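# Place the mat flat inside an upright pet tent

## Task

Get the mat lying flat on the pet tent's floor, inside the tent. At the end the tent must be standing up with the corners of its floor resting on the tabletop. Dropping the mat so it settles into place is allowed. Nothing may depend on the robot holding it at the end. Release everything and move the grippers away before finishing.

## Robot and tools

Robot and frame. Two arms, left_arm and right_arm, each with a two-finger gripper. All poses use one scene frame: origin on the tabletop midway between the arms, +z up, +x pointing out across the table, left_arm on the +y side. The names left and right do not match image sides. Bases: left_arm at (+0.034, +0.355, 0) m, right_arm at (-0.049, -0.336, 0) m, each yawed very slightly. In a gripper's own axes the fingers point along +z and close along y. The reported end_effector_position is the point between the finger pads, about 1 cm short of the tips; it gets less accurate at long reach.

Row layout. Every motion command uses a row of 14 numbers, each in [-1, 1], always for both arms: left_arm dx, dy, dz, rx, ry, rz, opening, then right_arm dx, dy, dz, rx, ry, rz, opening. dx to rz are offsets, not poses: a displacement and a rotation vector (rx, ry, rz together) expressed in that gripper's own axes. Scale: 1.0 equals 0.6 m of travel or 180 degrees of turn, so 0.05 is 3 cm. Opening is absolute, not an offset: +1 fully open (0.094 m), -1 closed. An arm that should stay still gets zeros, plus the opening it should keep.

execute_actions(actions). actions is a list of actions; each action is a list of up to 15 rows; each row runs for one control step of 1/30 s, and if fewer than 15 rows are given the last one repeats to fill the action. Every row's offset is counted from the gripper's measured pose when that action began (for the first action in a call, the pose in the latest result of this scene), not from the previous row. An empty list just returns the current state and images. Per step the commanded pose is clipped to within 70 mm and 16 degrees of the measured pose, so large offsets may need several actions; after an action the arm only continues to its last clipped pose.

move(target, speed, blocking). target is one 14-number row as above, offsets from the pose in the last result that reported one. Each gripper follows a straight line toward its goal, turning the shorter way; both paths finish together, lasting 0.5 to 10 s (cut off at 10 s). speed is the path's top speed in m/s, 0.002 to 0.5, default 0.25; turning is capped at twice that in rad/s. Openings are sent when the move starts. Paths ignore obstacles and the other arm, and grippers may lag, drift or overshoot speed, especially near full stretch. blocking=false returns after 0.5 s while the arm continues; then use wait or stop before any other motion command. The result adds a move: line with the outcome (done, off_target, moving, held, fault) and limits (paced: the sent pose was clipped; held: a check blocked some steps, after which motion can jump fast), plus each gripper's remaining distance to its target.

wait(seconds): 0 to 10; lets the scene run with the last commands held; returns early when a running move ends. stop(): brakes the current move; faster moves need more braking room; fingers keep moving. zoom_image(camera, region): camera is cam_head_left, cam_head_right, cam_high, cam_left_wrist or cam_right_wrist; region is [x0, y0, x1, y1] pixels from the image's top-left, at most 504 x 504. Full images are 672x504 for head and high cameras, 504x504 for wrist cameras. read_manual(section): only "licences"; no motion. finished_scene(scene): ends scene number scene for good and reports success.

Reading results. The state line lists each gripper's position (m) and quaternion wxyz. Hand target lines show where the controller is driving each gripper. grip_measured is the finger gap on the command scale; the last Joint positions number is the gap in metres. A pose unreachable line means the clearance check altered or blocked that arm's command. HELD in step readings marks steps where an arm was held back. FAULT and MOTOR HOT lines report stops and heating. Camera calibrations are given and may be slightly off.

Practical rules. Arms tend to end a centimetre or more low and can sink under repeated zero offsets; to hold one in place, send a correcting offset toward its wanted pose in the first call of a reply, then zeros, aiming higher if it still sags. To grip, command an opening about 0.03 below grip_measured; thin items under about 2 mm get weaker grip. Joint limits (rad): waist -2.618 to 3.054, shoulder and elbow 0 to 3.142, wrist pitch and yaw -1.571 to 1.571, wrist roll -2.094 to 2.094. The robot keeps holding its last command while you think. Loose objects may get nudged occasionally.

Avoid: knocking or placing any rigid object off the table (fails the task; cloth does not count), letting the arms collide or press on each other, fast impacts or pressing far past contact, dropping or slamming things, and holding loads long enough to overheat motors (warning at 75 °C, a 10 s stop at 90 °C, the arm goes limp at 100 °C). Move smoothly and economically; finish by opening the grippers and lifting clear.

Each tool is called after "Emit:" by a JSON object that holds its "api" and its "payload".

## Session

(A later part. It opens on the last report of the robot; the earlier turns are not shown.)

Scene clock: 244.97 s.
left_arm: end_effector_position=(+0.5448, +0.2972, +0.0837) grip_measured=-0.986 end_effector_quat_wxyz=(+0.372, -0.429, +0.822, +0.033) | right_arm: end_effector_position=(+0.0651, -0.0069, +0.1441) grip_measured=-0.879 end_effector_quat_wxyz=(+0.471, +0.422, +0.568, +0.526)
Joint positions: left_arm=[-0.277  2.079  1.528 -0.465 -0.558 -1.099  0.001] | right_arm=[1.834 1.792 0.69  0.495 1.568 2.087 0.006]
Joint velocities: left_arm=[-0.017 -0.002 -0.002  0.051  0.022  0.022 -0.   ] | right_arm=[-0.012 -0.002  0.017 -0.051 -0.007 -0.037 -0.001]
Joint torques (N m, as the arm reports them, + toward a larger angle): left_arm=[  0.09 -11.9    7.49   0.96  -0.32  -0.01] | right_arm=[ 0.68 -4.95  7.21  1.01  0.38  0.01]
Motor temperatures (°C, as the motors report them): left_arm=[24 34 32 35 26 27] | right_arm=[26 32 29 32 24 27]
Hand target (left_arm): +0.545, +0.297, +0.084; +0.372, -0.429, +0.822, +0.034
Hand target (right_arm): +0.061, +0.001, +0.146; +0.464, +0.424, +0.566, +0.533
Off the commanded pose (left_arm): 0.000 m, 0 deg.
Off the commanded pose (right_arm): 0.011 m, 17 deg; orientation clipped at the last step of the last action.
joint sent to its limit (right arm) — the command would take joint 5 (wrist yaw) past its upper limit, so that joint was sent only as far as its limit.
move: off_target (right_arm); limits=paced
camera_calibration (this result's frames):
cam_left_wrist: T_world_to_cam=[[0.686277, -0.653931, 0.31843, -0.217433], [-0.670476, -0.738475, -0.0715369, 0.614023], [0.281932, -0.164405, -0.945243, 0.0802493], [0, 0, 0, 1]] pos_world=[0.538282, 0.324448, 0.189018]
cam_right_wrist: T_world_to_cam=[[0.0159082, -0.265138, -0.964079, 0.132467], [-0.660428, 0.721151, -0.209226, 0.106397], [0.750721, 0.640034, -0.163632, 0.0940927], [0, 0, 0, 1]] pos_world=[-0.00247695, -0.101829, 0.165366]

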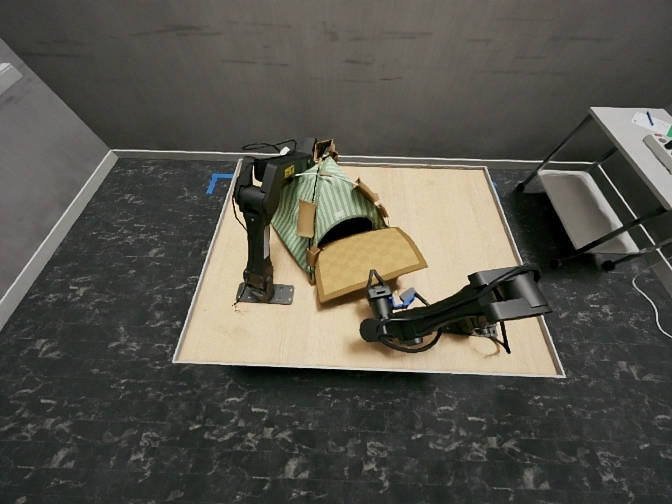

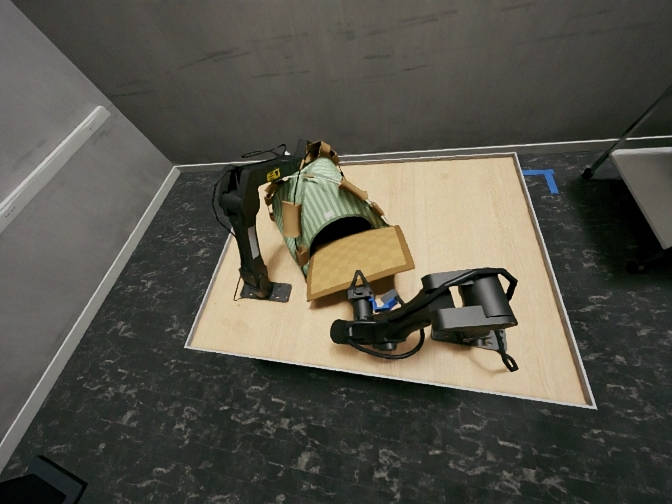

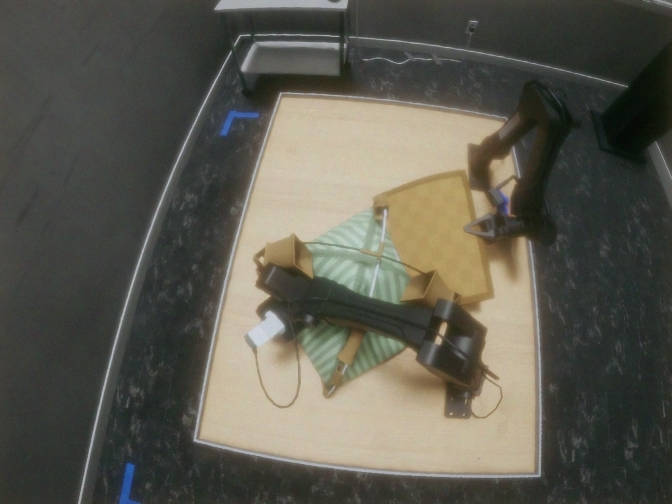

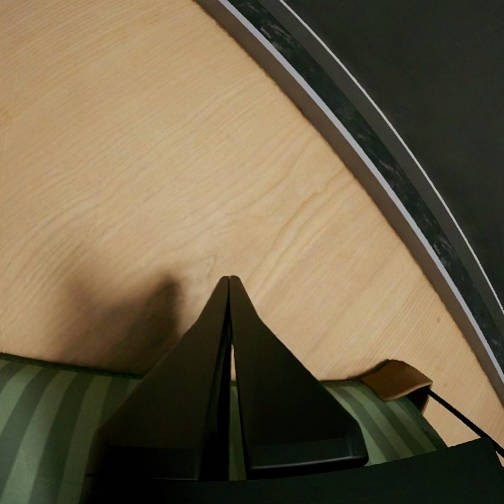

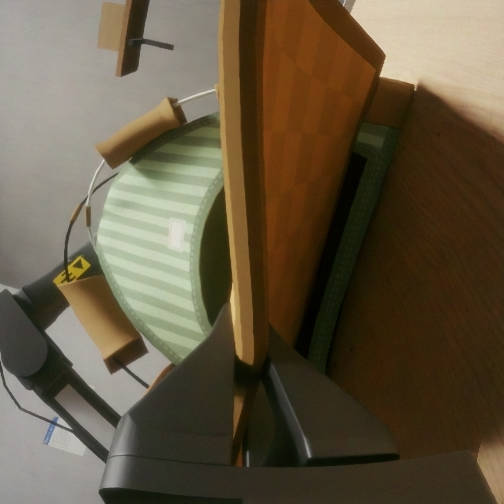

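Emit:
{"api": "move", "payload": {"target": [-0.27,-0.12,-0.3,0,0,0,-1, 0,0.01,0,0,0,0,-1], "speed": 0.15}}

Emit:
{"api": "move", "payload": {"target": [0.0,0.5,-0.3,0,0,0,-1, 0,0.01,0,0,0,0,-1], "speed": 0.2}}

Emit:
{"api": "move", "payload": {"target": [0,0,0,0,0,0,-1, -0.08,0.01,0.3,0,0,0,-1], "speed": 0.1}}

Scene clock: 247.50 s.
left_arm: end_effector_position=(+0.5500, +0.2951, +0.3392) grip_measured=-0.986 end_effector_quat_wxyz=(+0.428, -0.410, +0.805, -0.010) | right_arm: end_effector_position=(+0.0650, -0.0065, +0.1439) grip_measured=-0.879 end_effector_quat_wxyz=(+0.471, +0.421, +0.569, +0.526)
Joint positions: left_arm=[-0.277  2.266  2.838 -1.411 -0.554 -1.024  0.001] | right_arm=[1.834 1.792 0.69  0.495 1.565 2.086 0.006]
Joint velocities: left_arm=[-0.002  0.002 -0.007 -0.007 -0.007  0.037 -0.   ] | right_arm=[-0.012  0.012 -0.012  0.051 -0.037 -0.007  0.   ]
Joint torques (N m, as the arm reports them, + toward a larger angle): left_arm=[ -0.1  -10.59   7.85   1.04  -0.35   0.12] | right_arm=[ 0.01 -7.41  5.46  0.86  0.41 -0.18]
Motor temperatures (°C, as the motors report them): left_arm=[24 34 32 35 26 27] | right_arm=[26 32 29 32 24 27]
Hand target (left_arm): +0.550, +0.296, +0.336; +0.426, -0.406, +0.809, -0.000
Hand target (right_arm): +0.065, -0.006, +0.150; +0.471, +0.422, +0.569, +0.527
Off the commanded pose (left_arm): 0.003 m, 9 deg.
Off the commanded pose (right_arm): 0.006 m, 0 deg.
elbow stopped short (left arm): the move would have taken joint 3 (elbow) straighter than the controller allows; a more bent joint 3 avoids this.
joint sent to its limit (right arm) — the command would take joint 5 (wrist yaw) past its upper limit, so that joint was sent only as far as its limit.
move: off_target (left_arm)
camera_calibration (this result's frames):
cam_left_wrist: T_world_to_cam=[[0.598985, -0.685319, 0.414191, -0.279021], [-0.691871, -0.703338, -0.163187, 0.666716], [0.403151, -0.18882, -0.895442, 0.243523], [0, 0, 0, 1]] pos_world=[0.530235, 0.32369, 0.442428]
cam_right_wrist: T_world_to_cam=[[0.0151987, -0.266116, -0.963821, 0.13231], [-0.662289, 0.719481, -0.209096, 0.106103], [0.749094, 0.641506, -0.16531, 0.0942199], [0, 0, 0, 1]] pos_world=[-0.00231947, -0.101572, 0.165284]

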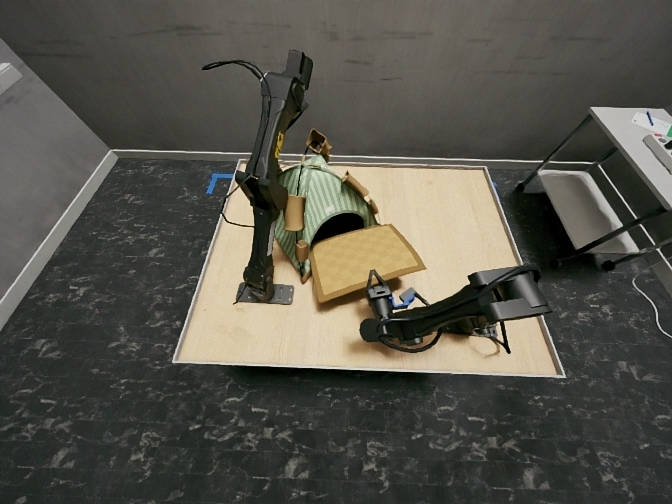

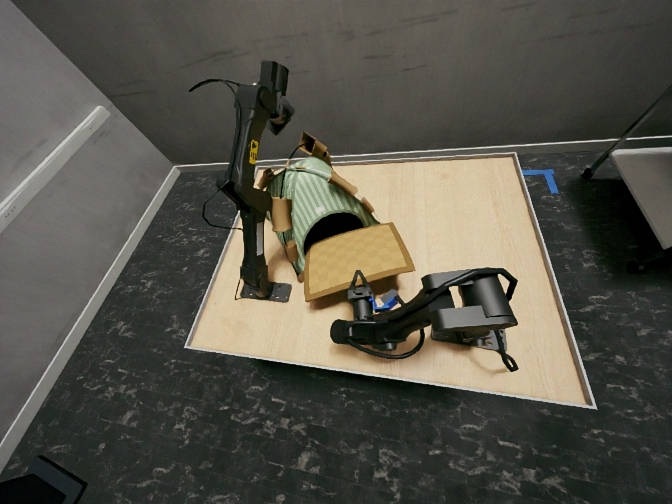

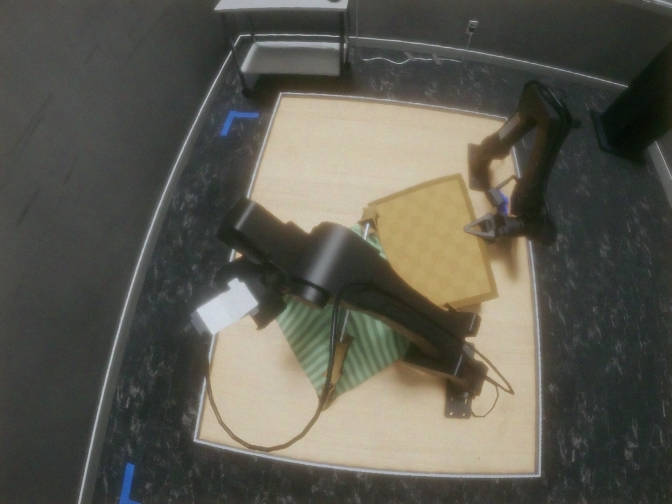

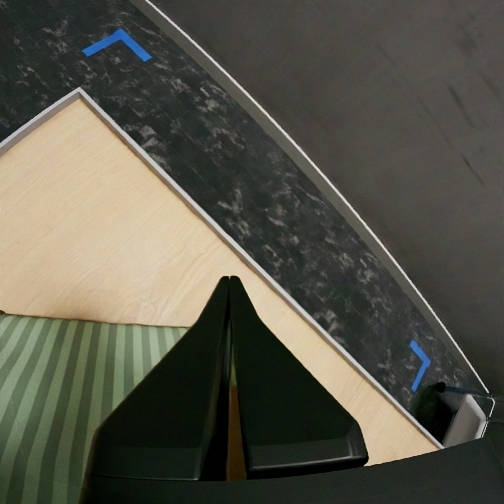

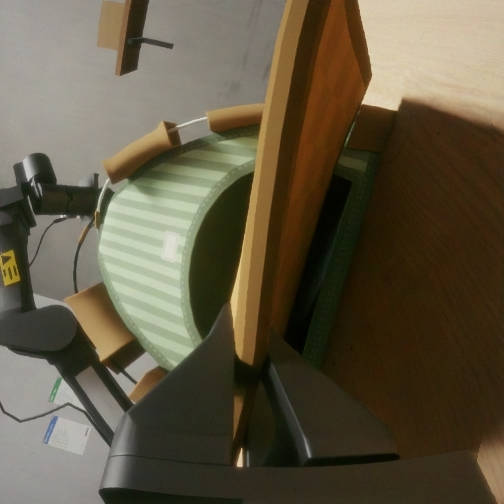

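Scene clock: 250.03 s.
left_arm: end_effector_position=(+0.2345, +0.4386, +0.3482) grip_measured=-0.986 end_effector_quat_wxyz=(+0.435, -0.414, +0.799, -0.015) | right_arm: end_effector_position=(+0.0650, -0.0064, +0.1438) grip_measured=-0.879 end_effector_quat_wxyz=(+0.471, +0.421, +0.570, +0.526)
Joint positions: left_arm=[ 0.318  0.867  1.437 -1.245 -0.116 -0.605  0.001] | right_arm=[1.834 1.792 0.69  0.495 1.565 2.085 0.006]
Joint velocities: left_arm=[-0.002 -0.017 -0.012  0.037 -0.022 -0.022 -0.   ] | right_arm=[-0.007 -0.002  0.007 -0.007 -0.007  0.022 -0.   ]
Joint torques (N m, as the arm reports them, + toward a larger angle): left_arm=[ 1.26 -0.29  4.53  1.28  0.05  0.11] | right_arm=[ 0.01 -7.37  5.48  0.86  0.4  -0.18]
Motor temperatures (°C, as the motors report them): left_arm=[24 34 32 35 26 27] | right_arm=[26 32 29 32 24 27]
Hand target (left_arm): +0.230, +0.437, +0.340; +0.425, -0.413, +0.805, -0.014
Hand target (right_arm): +0.065, -0.006, +0.150; +0.471, +0.421, +0.569, +0.526
Off the commanded pose (left_arm): 0.009 m, 1 deg.
Off the commanded pose (right_arm): 0.006 m, 0 deg.
move: done
camera_calibration (this result's frames):
cam_left_wrist: T_world_to_cam=[[0.594981, -0.678277, 0.431205, -0.00346245], [-0.683225, -0.709386, -0.173129, 0.554983], [0.423321, -0.191602, -0.885488, 0.398919], [0, 0, 0, 1]] pos_world=[0.212368, 0.467783, 0.450814]
cam_right_wrist: T_world_to_cam=[[0.0151794, -0.267269, -0.963502, 0.132212], [-0.662783, 0.71881, -0.209835, 0.106127], [0.748658, 0.641778, -0.16623, 0.0943166], [0, 0, 0, 1]] pos_world=[-0.00227833, -0.101479, 0.165335]

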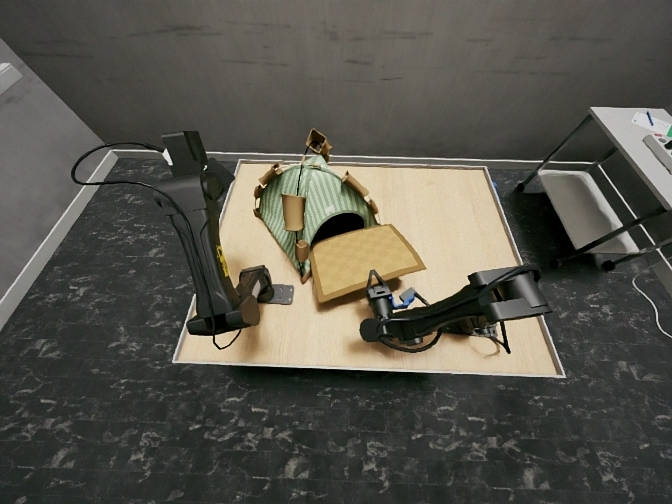

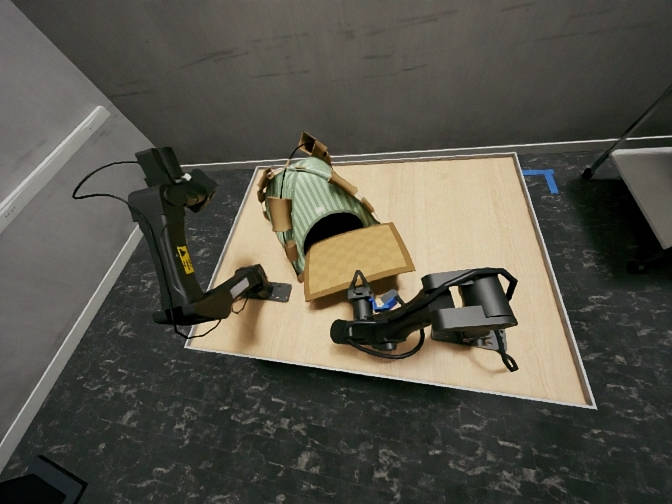

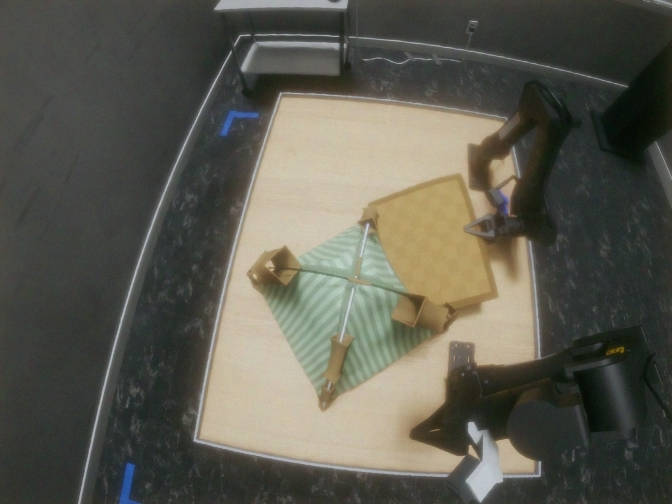

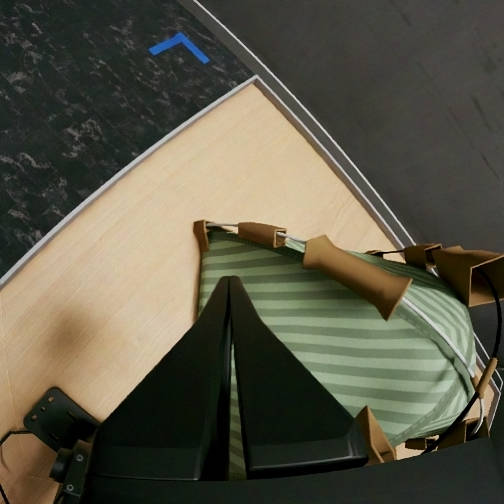

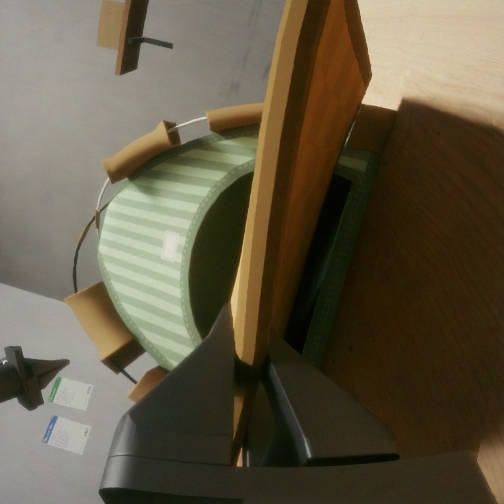

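Scene clock: 252.33 s.
left_arm: end_effector_position=(+0.2346, +0.4386, +0.3482) grip_measured=-0.986 end_effector_quat_wxyz=(+0.435, -0.414, +0.799, -0.015) | right_arm: end_effector_position=(+0.2466, -0.0210, +0.1526) grip_measured=-0.879 end_effector_quat_wxyz=(+0.471, +0.417, +0.573, +0.525)
Joint positions: left_arm=[ 0.318  0.867  1.437 -1.245 -0.116 -0.605  0.001] | right_arm=[1.22  1.887 0.622 1.258 0.947 1.475 0.006]
Joint velocities: left_arm=[ 0.007  0.007 -0.007 -0.051 -0.022  0.022 -0.001] | right_arm=[ 0.022 -0.007 -0.017 -0.11  -0.081  0.022 -0.001]
Joint torques (N m, as the arm reports them, + toward a larger angle): left_arm=[ 0.08  0.58  6.12  1.39 -0.09  0.02] | right_arm=[-0.67 -5.65  6.77  1.55  0.03 -0.21]
Motor temperatures (°C, as the motors report them): left_arm=[24 34 32 35 26 27] | right_arm=[26 32 29 33 24 27]
Hand target (left_arm): +0.235, +0.439, +0.348; +0.435, -0.414, +0.799, -0.015
Hand target (right_arm): +0.252, -0.017, +0.158; +0.475, +0.416, +0.567, +0.529
Off the commanded pose (left_arm): 0.000 m, 0 deg.
Off the commanded pose (right_arm): 0.007 m, 1 deg.
move: done
camera_calibration (this result's frames):
cam_left_wrist: T_world_to_cam=[[0.594749, -0.678356, 0.431401, -0.0034973], [-0.683425, -0.709222, -0.173015, 0.55489], [0.423325, -0.19193, -0.885415, 0.399009], [0, 0, 0, 1]] pos_world=[0.212396, 0.46775, 0.450801]
cam_right_wrist: T_world_to_cam=[[0.0176085, -0.275038, -0.961272, 0.132959], [-0.666087, 0.713784, -0.216428, 0.240503], [0.745666, 0.644102, -0.17063, -0.0293288], [0, 0, 0, 1]] pos_world=[0.179724, -0.116208, 0.174857]

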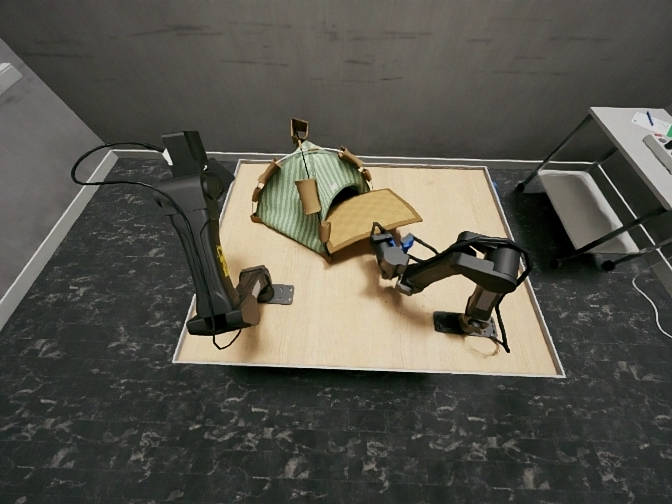

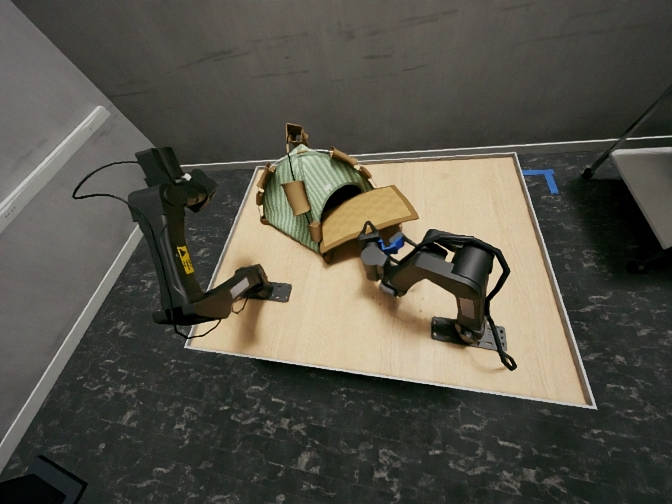

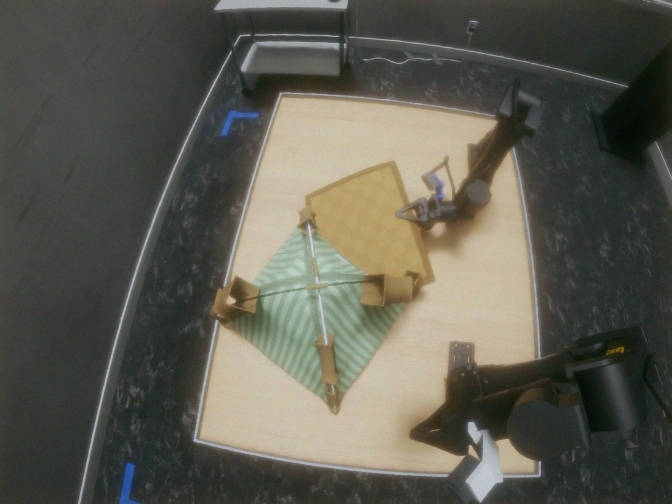

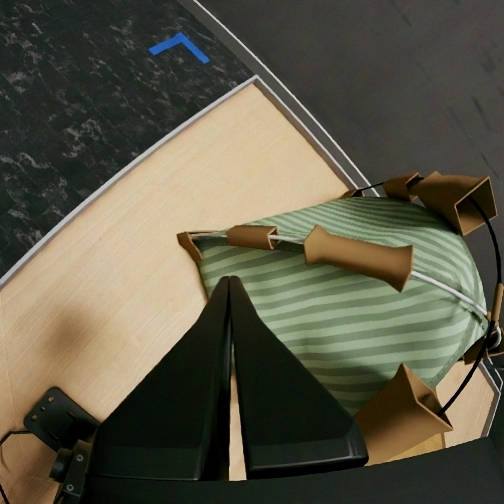

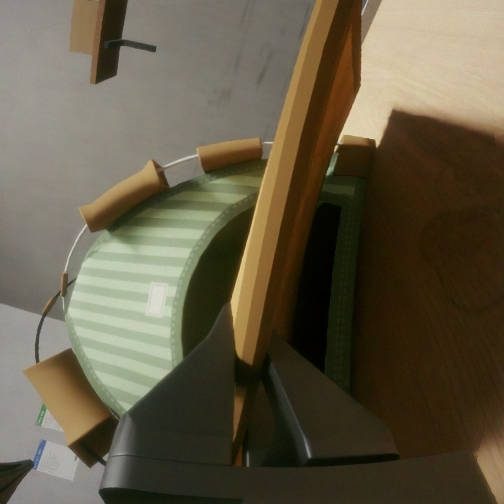

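Emit:
{"api": "move", "payload": {"target": [0,0,0,0,0,0,-1, -0.02,-0.03,0.1,0,-0.06,0,-1], "speed": 0.06}}

Emit:
{"api": "zoom_image", "payload": {"camera": "cam_head_right", "region": [220,100,500,310]}}

Scene clock: 254.33 s.
left_arm: end_effector_position=(+0.2346, +0.4386, +0.3482) grip_measured=-0.986 end_effector_quat_wxyz=(+0.435, -0.414, +0.799, -0.015) | right_arm: end_effector_position=(+0.2980, -0.0116, +0.1366) grip_measured=-0.879 end_effector_quat_wxyz=(+0.499, +0.452, +0.536, +0.508)
Joint positions: left_arm=[ 0.318  0.867  1.437 -1.245 -0.116 -0.605  0.001] | right_arm=[1.128 2.089 0.822 1.294 0.972 1.473 0.006]
Joint velocities: left_arm=[-0.012  0.007 -0.017 -0.007 -0.007  0.022  0.001] | right_arm=[ 0.017  0.002 -0.007  0.007  0.022  0.037 -0.001]
Joint torques (N m, as the arm reports them, + toward a larger angle): left_arm=[-0.07  0.53  6.03  1.41 -0.04 -0.05] | right_arm=[-1.48 -6.86  6.54  1.32  0.6  -0.33]
Motor temperatures (°C, as the motors report them): left_arm=[24 33 32 35 26 27] | right_arm=[26 32 29 33 24 27]
Hand target (left_arm): +0.235, +0.439, +0.348; +0.435, -0.414, +0.799, -0.015
Hand target (right_arm): +0.308, -0.023, +0.135; +0.523, +0.464, +0.527, +0.484
Off the commanded pose (left_arm): 0.000 m, 0 deg.
Off the commanded pose (right_arm): 0.014 m, 4 deg.
move: off_target (right_arm)
camera_calibration (this result's frames):
cam_left_wrist: T_world_to_cam=[[0.594749, -0.678356, 0.431401, -0.0034973], [-0.683425, -0.709222, -0.173015, 0.55489], [0.423325, -0.19193, -0.885415, 0.399009], [0, 0, 0, 1]] pos_world=[0.212396, 0.46775, 0.450801]
cam_right_wrist: T_world_to_cam=[[0.00146686, -0.248795, -0.968555, 0.125366], [-0.57492, 0.792272, -0.204383, 0.236685], [0.818208, 0.557141, -0.141875, -0.10302], [0, 0, 0, 1]] pos_world=[0.220183, -0.0989322, 0.155182]

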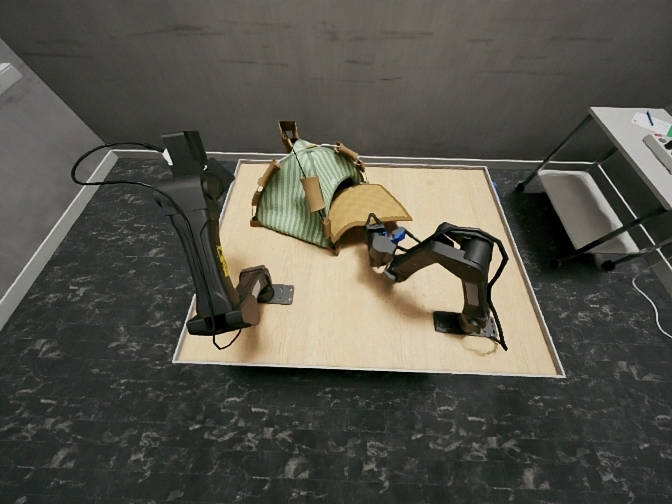

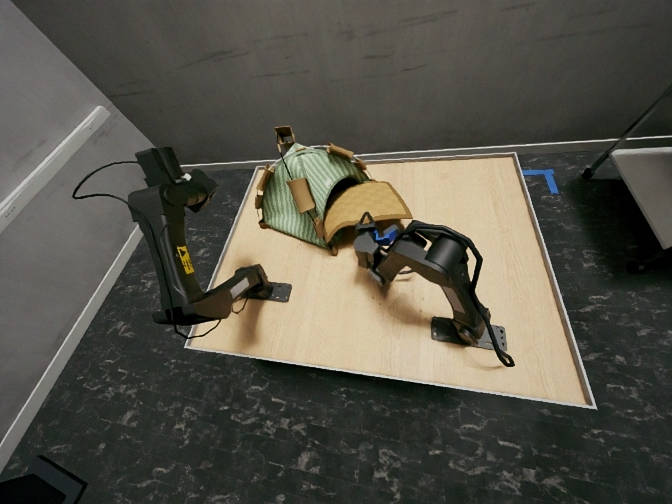

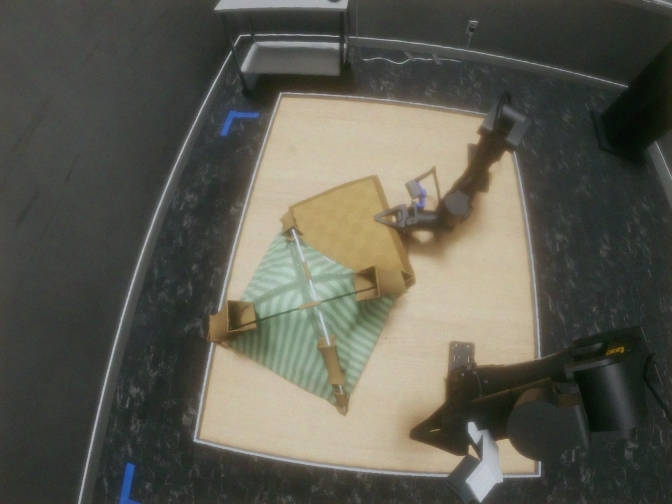

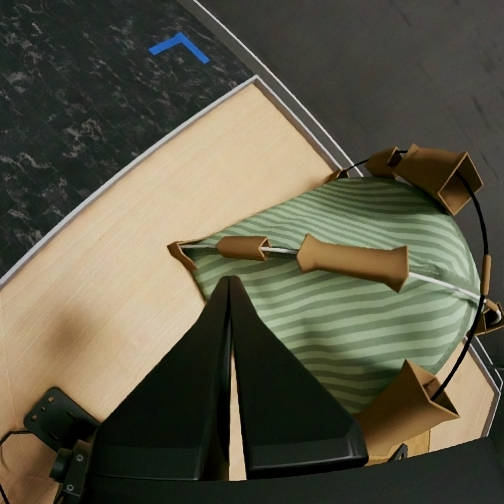

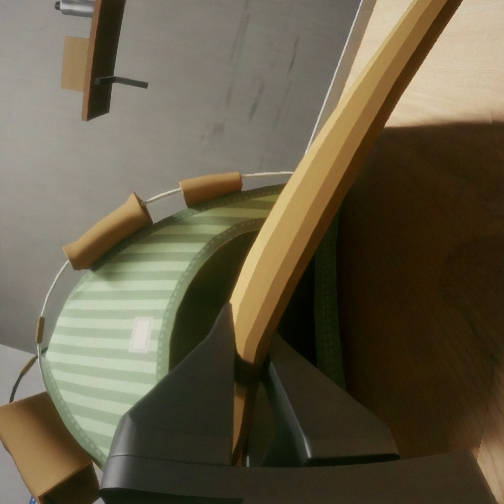

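Region (220, 100, 500, 310) of cam_head_right's 672x504 image, scaled by 1.800, with more detail than that image has; it fills the top 378 rows of this view, and the rest is white.

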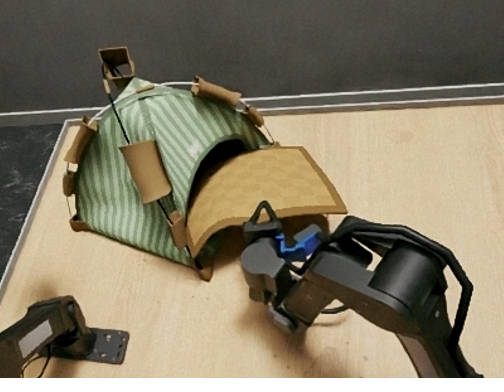

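Emit:
{"api": "move", "payload": {"target": [0,0,0,0,0,0,-1, 0.06,0.0,0.08,0,0.15,0,-1], "speed": 0.06}}

Emit:
{"api": "zoom_image", "payload": {"camera": "cam_head_right", "region": [220,100,500,310]}}

Scene clock: 258.67 s.
left_arm: end_effector_position=(+0.2346, +0.4386, +0.3482) grip_measured=-0.986 end_effector_quat_wxyz=(+0.435, -0.414, +0.799, -0.015) | right_arm: end_effector_position=(+0.3393, +0.0218, +0.1241) grip_measured=-0.879 end_effector_quat_wxyz=(+0.367, +0.326, +0.643, +0.588)
Joint positions: left_arm=[ 0.318  0.867  1.437 -1.245 -0.116 -0.605  0.001] | right_arm=[0.906 2.089 0.84  1.207 0.299 1.495 0.006]
Joint velocities: left_arm=[-0.007 -0.012 -0.012 -0.051  0.007  0.051 -0.   ] | right_arm=[-0.017 -0.022 -0.012 -0.051 -0.125 -0.022  0.001]
Joint torques (N m, as the arm reports them, + toward a larger angle): left_arm=[ 0.02  0.66  6.18  1.4  -0.09 -0.01] | right_arm=[-0.33 -8.89  7.08  1.6  -0.18  0.  ]
Motor temperatures (°C, as the motors report them): left_arm=[24 32 32 36 26 27] | right_arm=[26 33 29 33 24 27]
Hand target (left_arm): +0.235, +0.439, +0.348; +0.435, -0.414, +0.799, -0.015
Hand target (right_arm): +0.342, +0.028, +0.135; +0.363, +0.319, +0.638, +0.600
Off the commanded pose (left_arm): 0.000 m, 0 deg.
Off the commanded pose (right_arm): 0.013 m, 2 deg.
move: off_target (right_arm)
camera_calibration (this result's frames):
cam_left_wrist: T_world_to_cam=[[0.594749, -0.678356, 0.431401, -0.0034973], [-0.683425, -0.709222, -0.173015, 0.55489], [0.423325, -0.19193, -0.885415, 0.399009], [0, 0, 0, 1]] pos_world=[0.212396, 0.46775, 0.450801]
cam_right_wrist: T_world_to_cam=[[0.0694162, -0.26123, -0.962777, 0.097957], [-0.870708, 0.455158, -0.186276, 0.336872], [0.486876, 0.851229, -0.19586, -0.0444046], [0, 0, 0, 1]] pos_world=[0.308137, -0.0899421, 0.148365]

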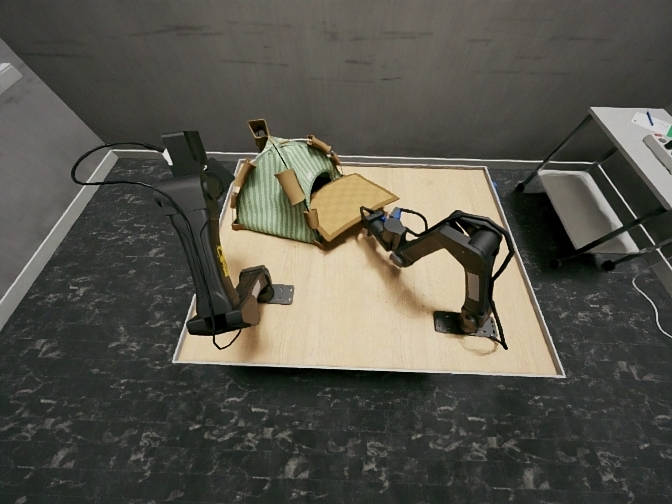

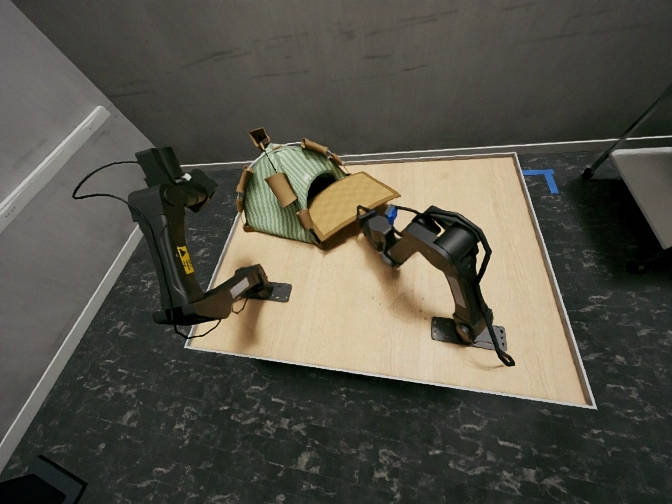

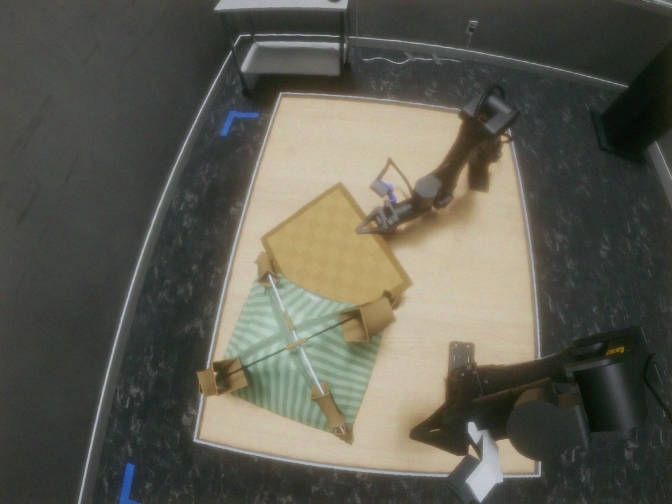

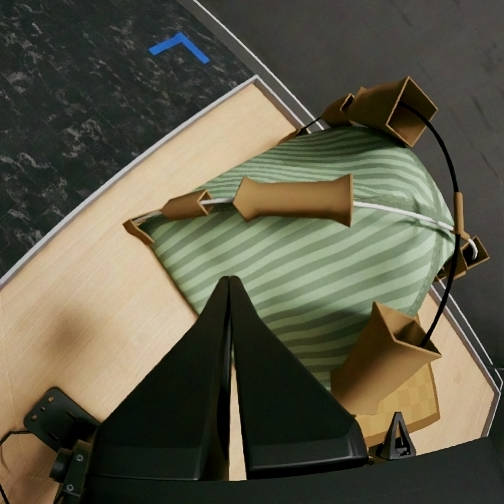

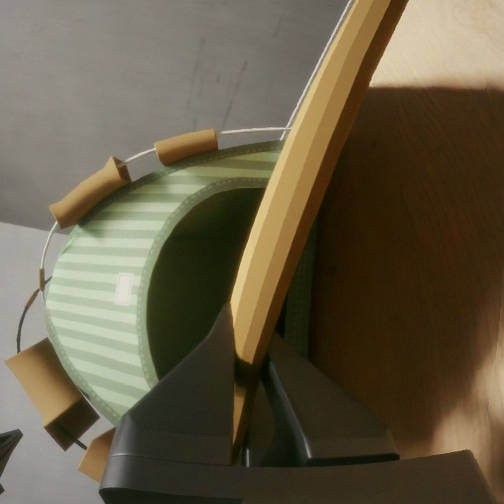

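Region (220, 100, 500, 310) of cam_head_right's 672x504 image, scaled by 1.800, with more detail than that image has; it fills the top 378 rows of this view, and the rest is white.

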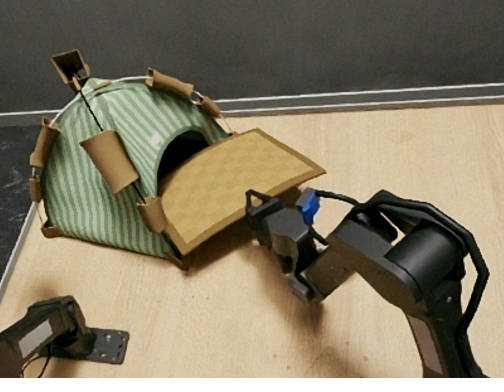

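Emit:
{"api": "move", "payload": {"target": [0,0,0,0,0,0,-1, 0.12,0.03,0.1,0,0.1,0,-1], "speed": 0.06}}

Emit:
{"api": "zoom_image", "payload": {"camera": "cam_head_right", "region": [220,100,500,310]}}

Scene clock: 261.93 s.
left_arm: end_effector_position=(+0.2346, +0.4386, +0.3482) grip_measured=-0.986 end_effector_quat_wxyz=(+0.435, -0.414, +0.799, -0.015) | right_arm: end_effector_position=(+0.3555, +0.1048, +0.1290) grip_measured=-0.879 end_effector_quat_wxyz=(+0.276, +0.246, +0.689, +0.623)
Joint positions: left_arm=[ 0.318  0.867  1.437 -1.245 -0.116 -0.605  0.001] | right_arm=[0.897 2.211 1.155 0.985 0.023 1.497 0.006]
Joint velocities: left_arm=[ 0.007 -0.017  0.002 -0.037 -0.051  0.022  0.001] | right_arm=[-0.012 -0.007 -0.007  0.051  0.022 -0.037  0.   ]
Joint torques (N m, as the arm reports them, + toward a larger angle): left_arm=[-0.02  0.54  6.08  1.39 -0.06 -0.01] | right_arm=[ 0.22 -9.43  8.24  1.54 -0.45  0.  ]
Motor temperatures (°C, as the motors report them): left_arm=[24 32 32 36 26 27] | right_arm=[26 34 29 34 24 27]
Hand target (left_arm): +0.235, +0.439, +0.348; +0.435, -0.414, +0.799, -0.015
Hand target (right_arm): +0.353, +0.115, +0.132; +0.262, +0.230, +0.692, +0.632
Off the commanded pose (left_arm): 0.000 m, 0 deg.
Off the commanded pose (right_arm): 0.012 m, 3 deg.
move: off_target (right_arm)
camera_calibration (this result's frames):
cam_left_wrist: T_world_to_cam=[[0.594749, -0.678356, 0.431401, -0.0034973], [-0.683425, -0.709222, -0.173015, 0.55489], [0.423325, -0.19193, -0.885415, 0.399009], [0, 0, 0, 1]] pos_world=[0.212396, 0.46775, 0.450801]
cam_right_wrist: T_world_to_cam=[[0.106781, -0.246185, -0.963323, 0.108425], [-0.965053, 0.207533, -0.160009, 0.370247], [0.239313, 0.946743, -0.215421, -0.041515], [0, 0, 0, 1]] pos_world=[0.355665, -0.0108418, 0.154748]

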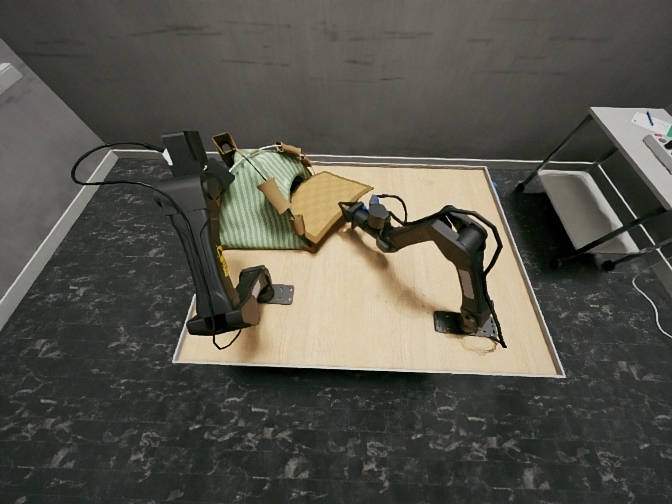

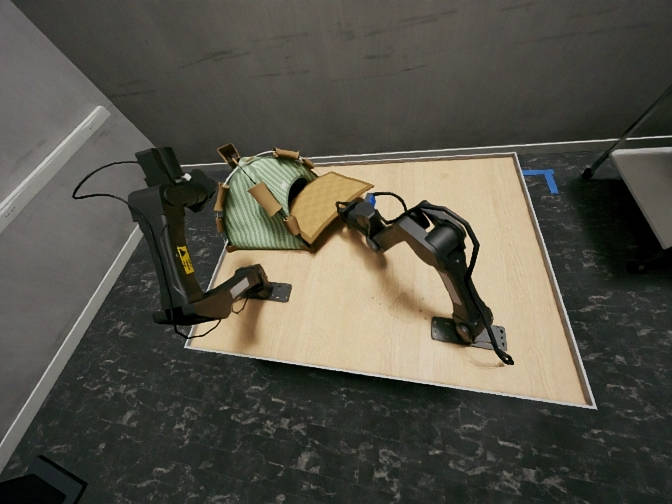

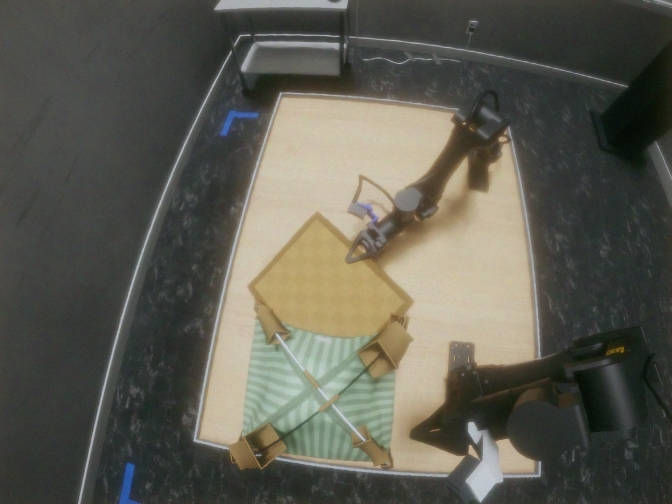

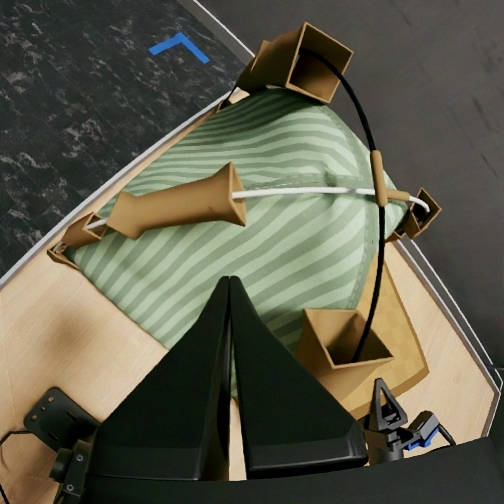

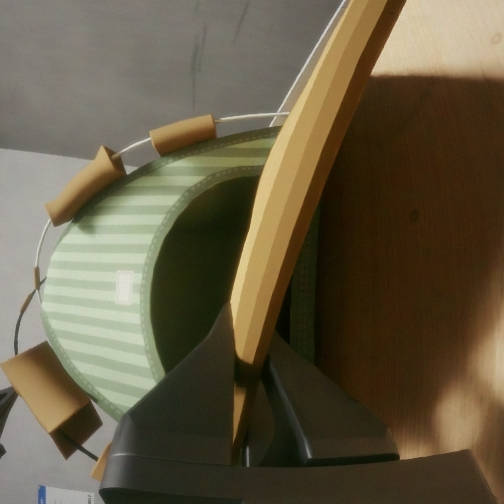

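Region (220, 100, 500, 310) of cam_head_right's 672x504 image, scaled by 1.800, with more detail than that image has; it fills the top 378 rows of this view, and the rest is white.

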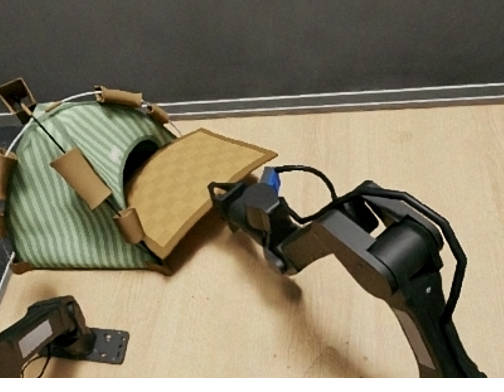

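Emit:
{"api": "move", "payload": {"target": [0.64,-0.01,0.02,-0.14,0.25,0,-1, 0,0.01,0,0,0,0,-1], "speed": 0.15}}

Scene clock: 265.67 s.
left_arm: end_effector_position=(+0.1463, +0.1792, +0.0864) grip_measured=-0.986 end_effector_quat_wxyz=(+0.016, -0.459, +0.888, -0.009) | right_arm: end_effector_position=(+0.3576, +0.1026, +0.1269) grip_measured=-0.879 end_effector_quat_wxyz=(+0.281, +0.252, +0.690, +0.618)
Joint positions: left_arm=[-1.011  1.321  0.922 -1.153 -0.031 -1.988  0.001] | right_arm=[0.897 2.211 1.155 0.977 0.04  1.497 0.006]
Joint velocities: left_arm=[ 0.007  0.017 -0.007 -0.022 -0.037 -0.007 -0.   ] | right_arm=[ 0.007 -0.012  0.007 -0.051  0.051 -0.081 -0.   ]
Joint torques (N m, as the arm reports them, + toward a larger angle): left_arm=[-1.06 -2.94  5.49  0.18  0.01 -0.05] | right_arm=[  0.1  -11.17   6.28   1.56  -0.13  -0.01]
Motor temperatures (°C, as the motors report them): left_arm=[24 32 32 36 26 27] | right_arm=[26 35 29 34 24 27]
Hand target (left_arm): +0.141, +0.182, +0.079; +0.012, -0.458, +0.889, +0.006
Hand target (right_arm): +0.355, +0.105, +0.135; +0.276, +0.246, +0.689, +0.623
Off the commanded pose (left_arm): 0.008 m, 2 deg.
Off the commanded pose (right_arm): 0.009 m, 1 deg.
move: done
camera_calibration (this result's frames):
cam_left_wrist: T_world_to_cam=[[0.811751, -0.574543, 0.104692, -0.0361035], [-0.513084, -0.616001, 0.597735, 0.157075], [-0.278935, -0.538928, -0.794828, 0.311845], [0, 0, 0, 1]] pos_world=[0.196884, 0.244077, 0.157754]
cam_right_wrist: T_world_to_cam=[[0.0980601, -0.2547, -0.962036, 0.109498], [-0.962199, 0.222543, -0.156995, 0.369401], [0.254081, 0.941065, -0.223249, -0.0440757], [0, 0, 0, 1]] pos_world=[0.355899, -0.0128404, 0.153495]

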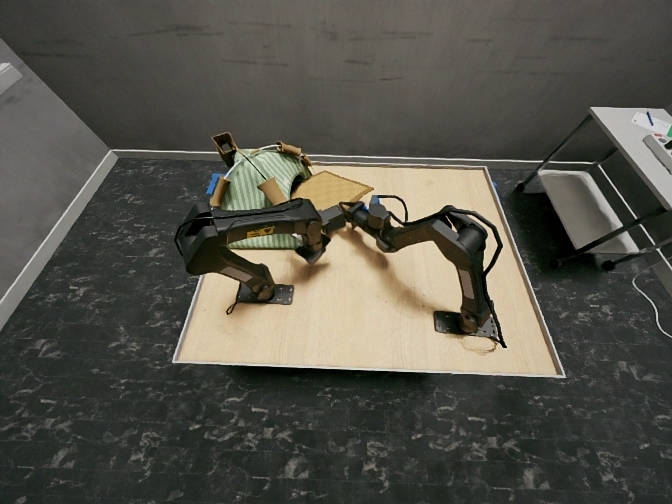

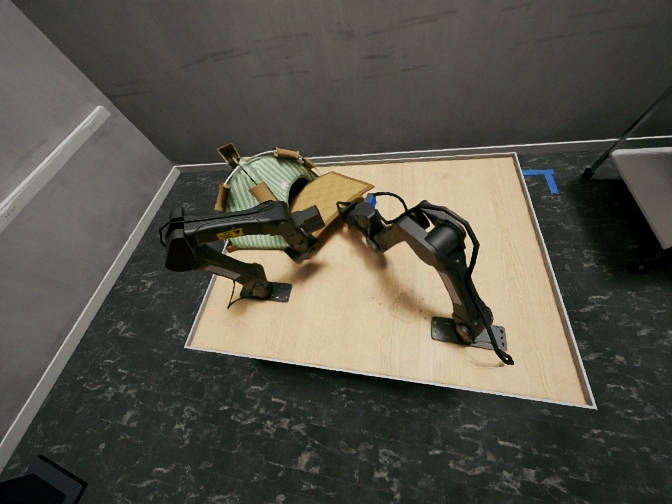

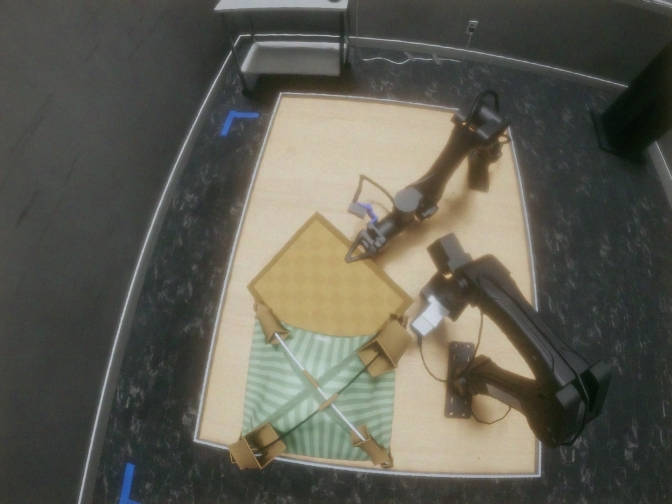

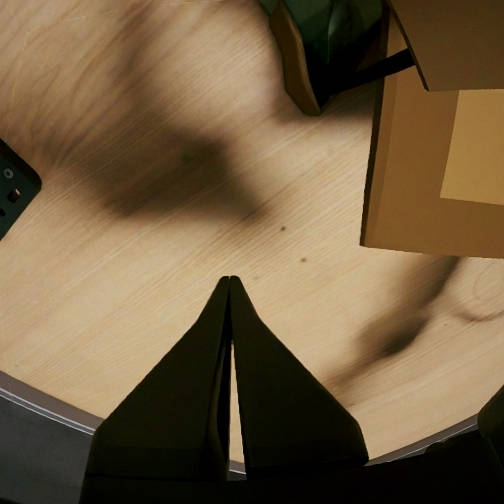

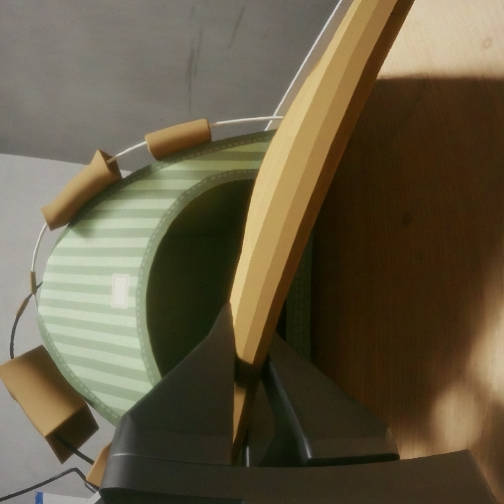

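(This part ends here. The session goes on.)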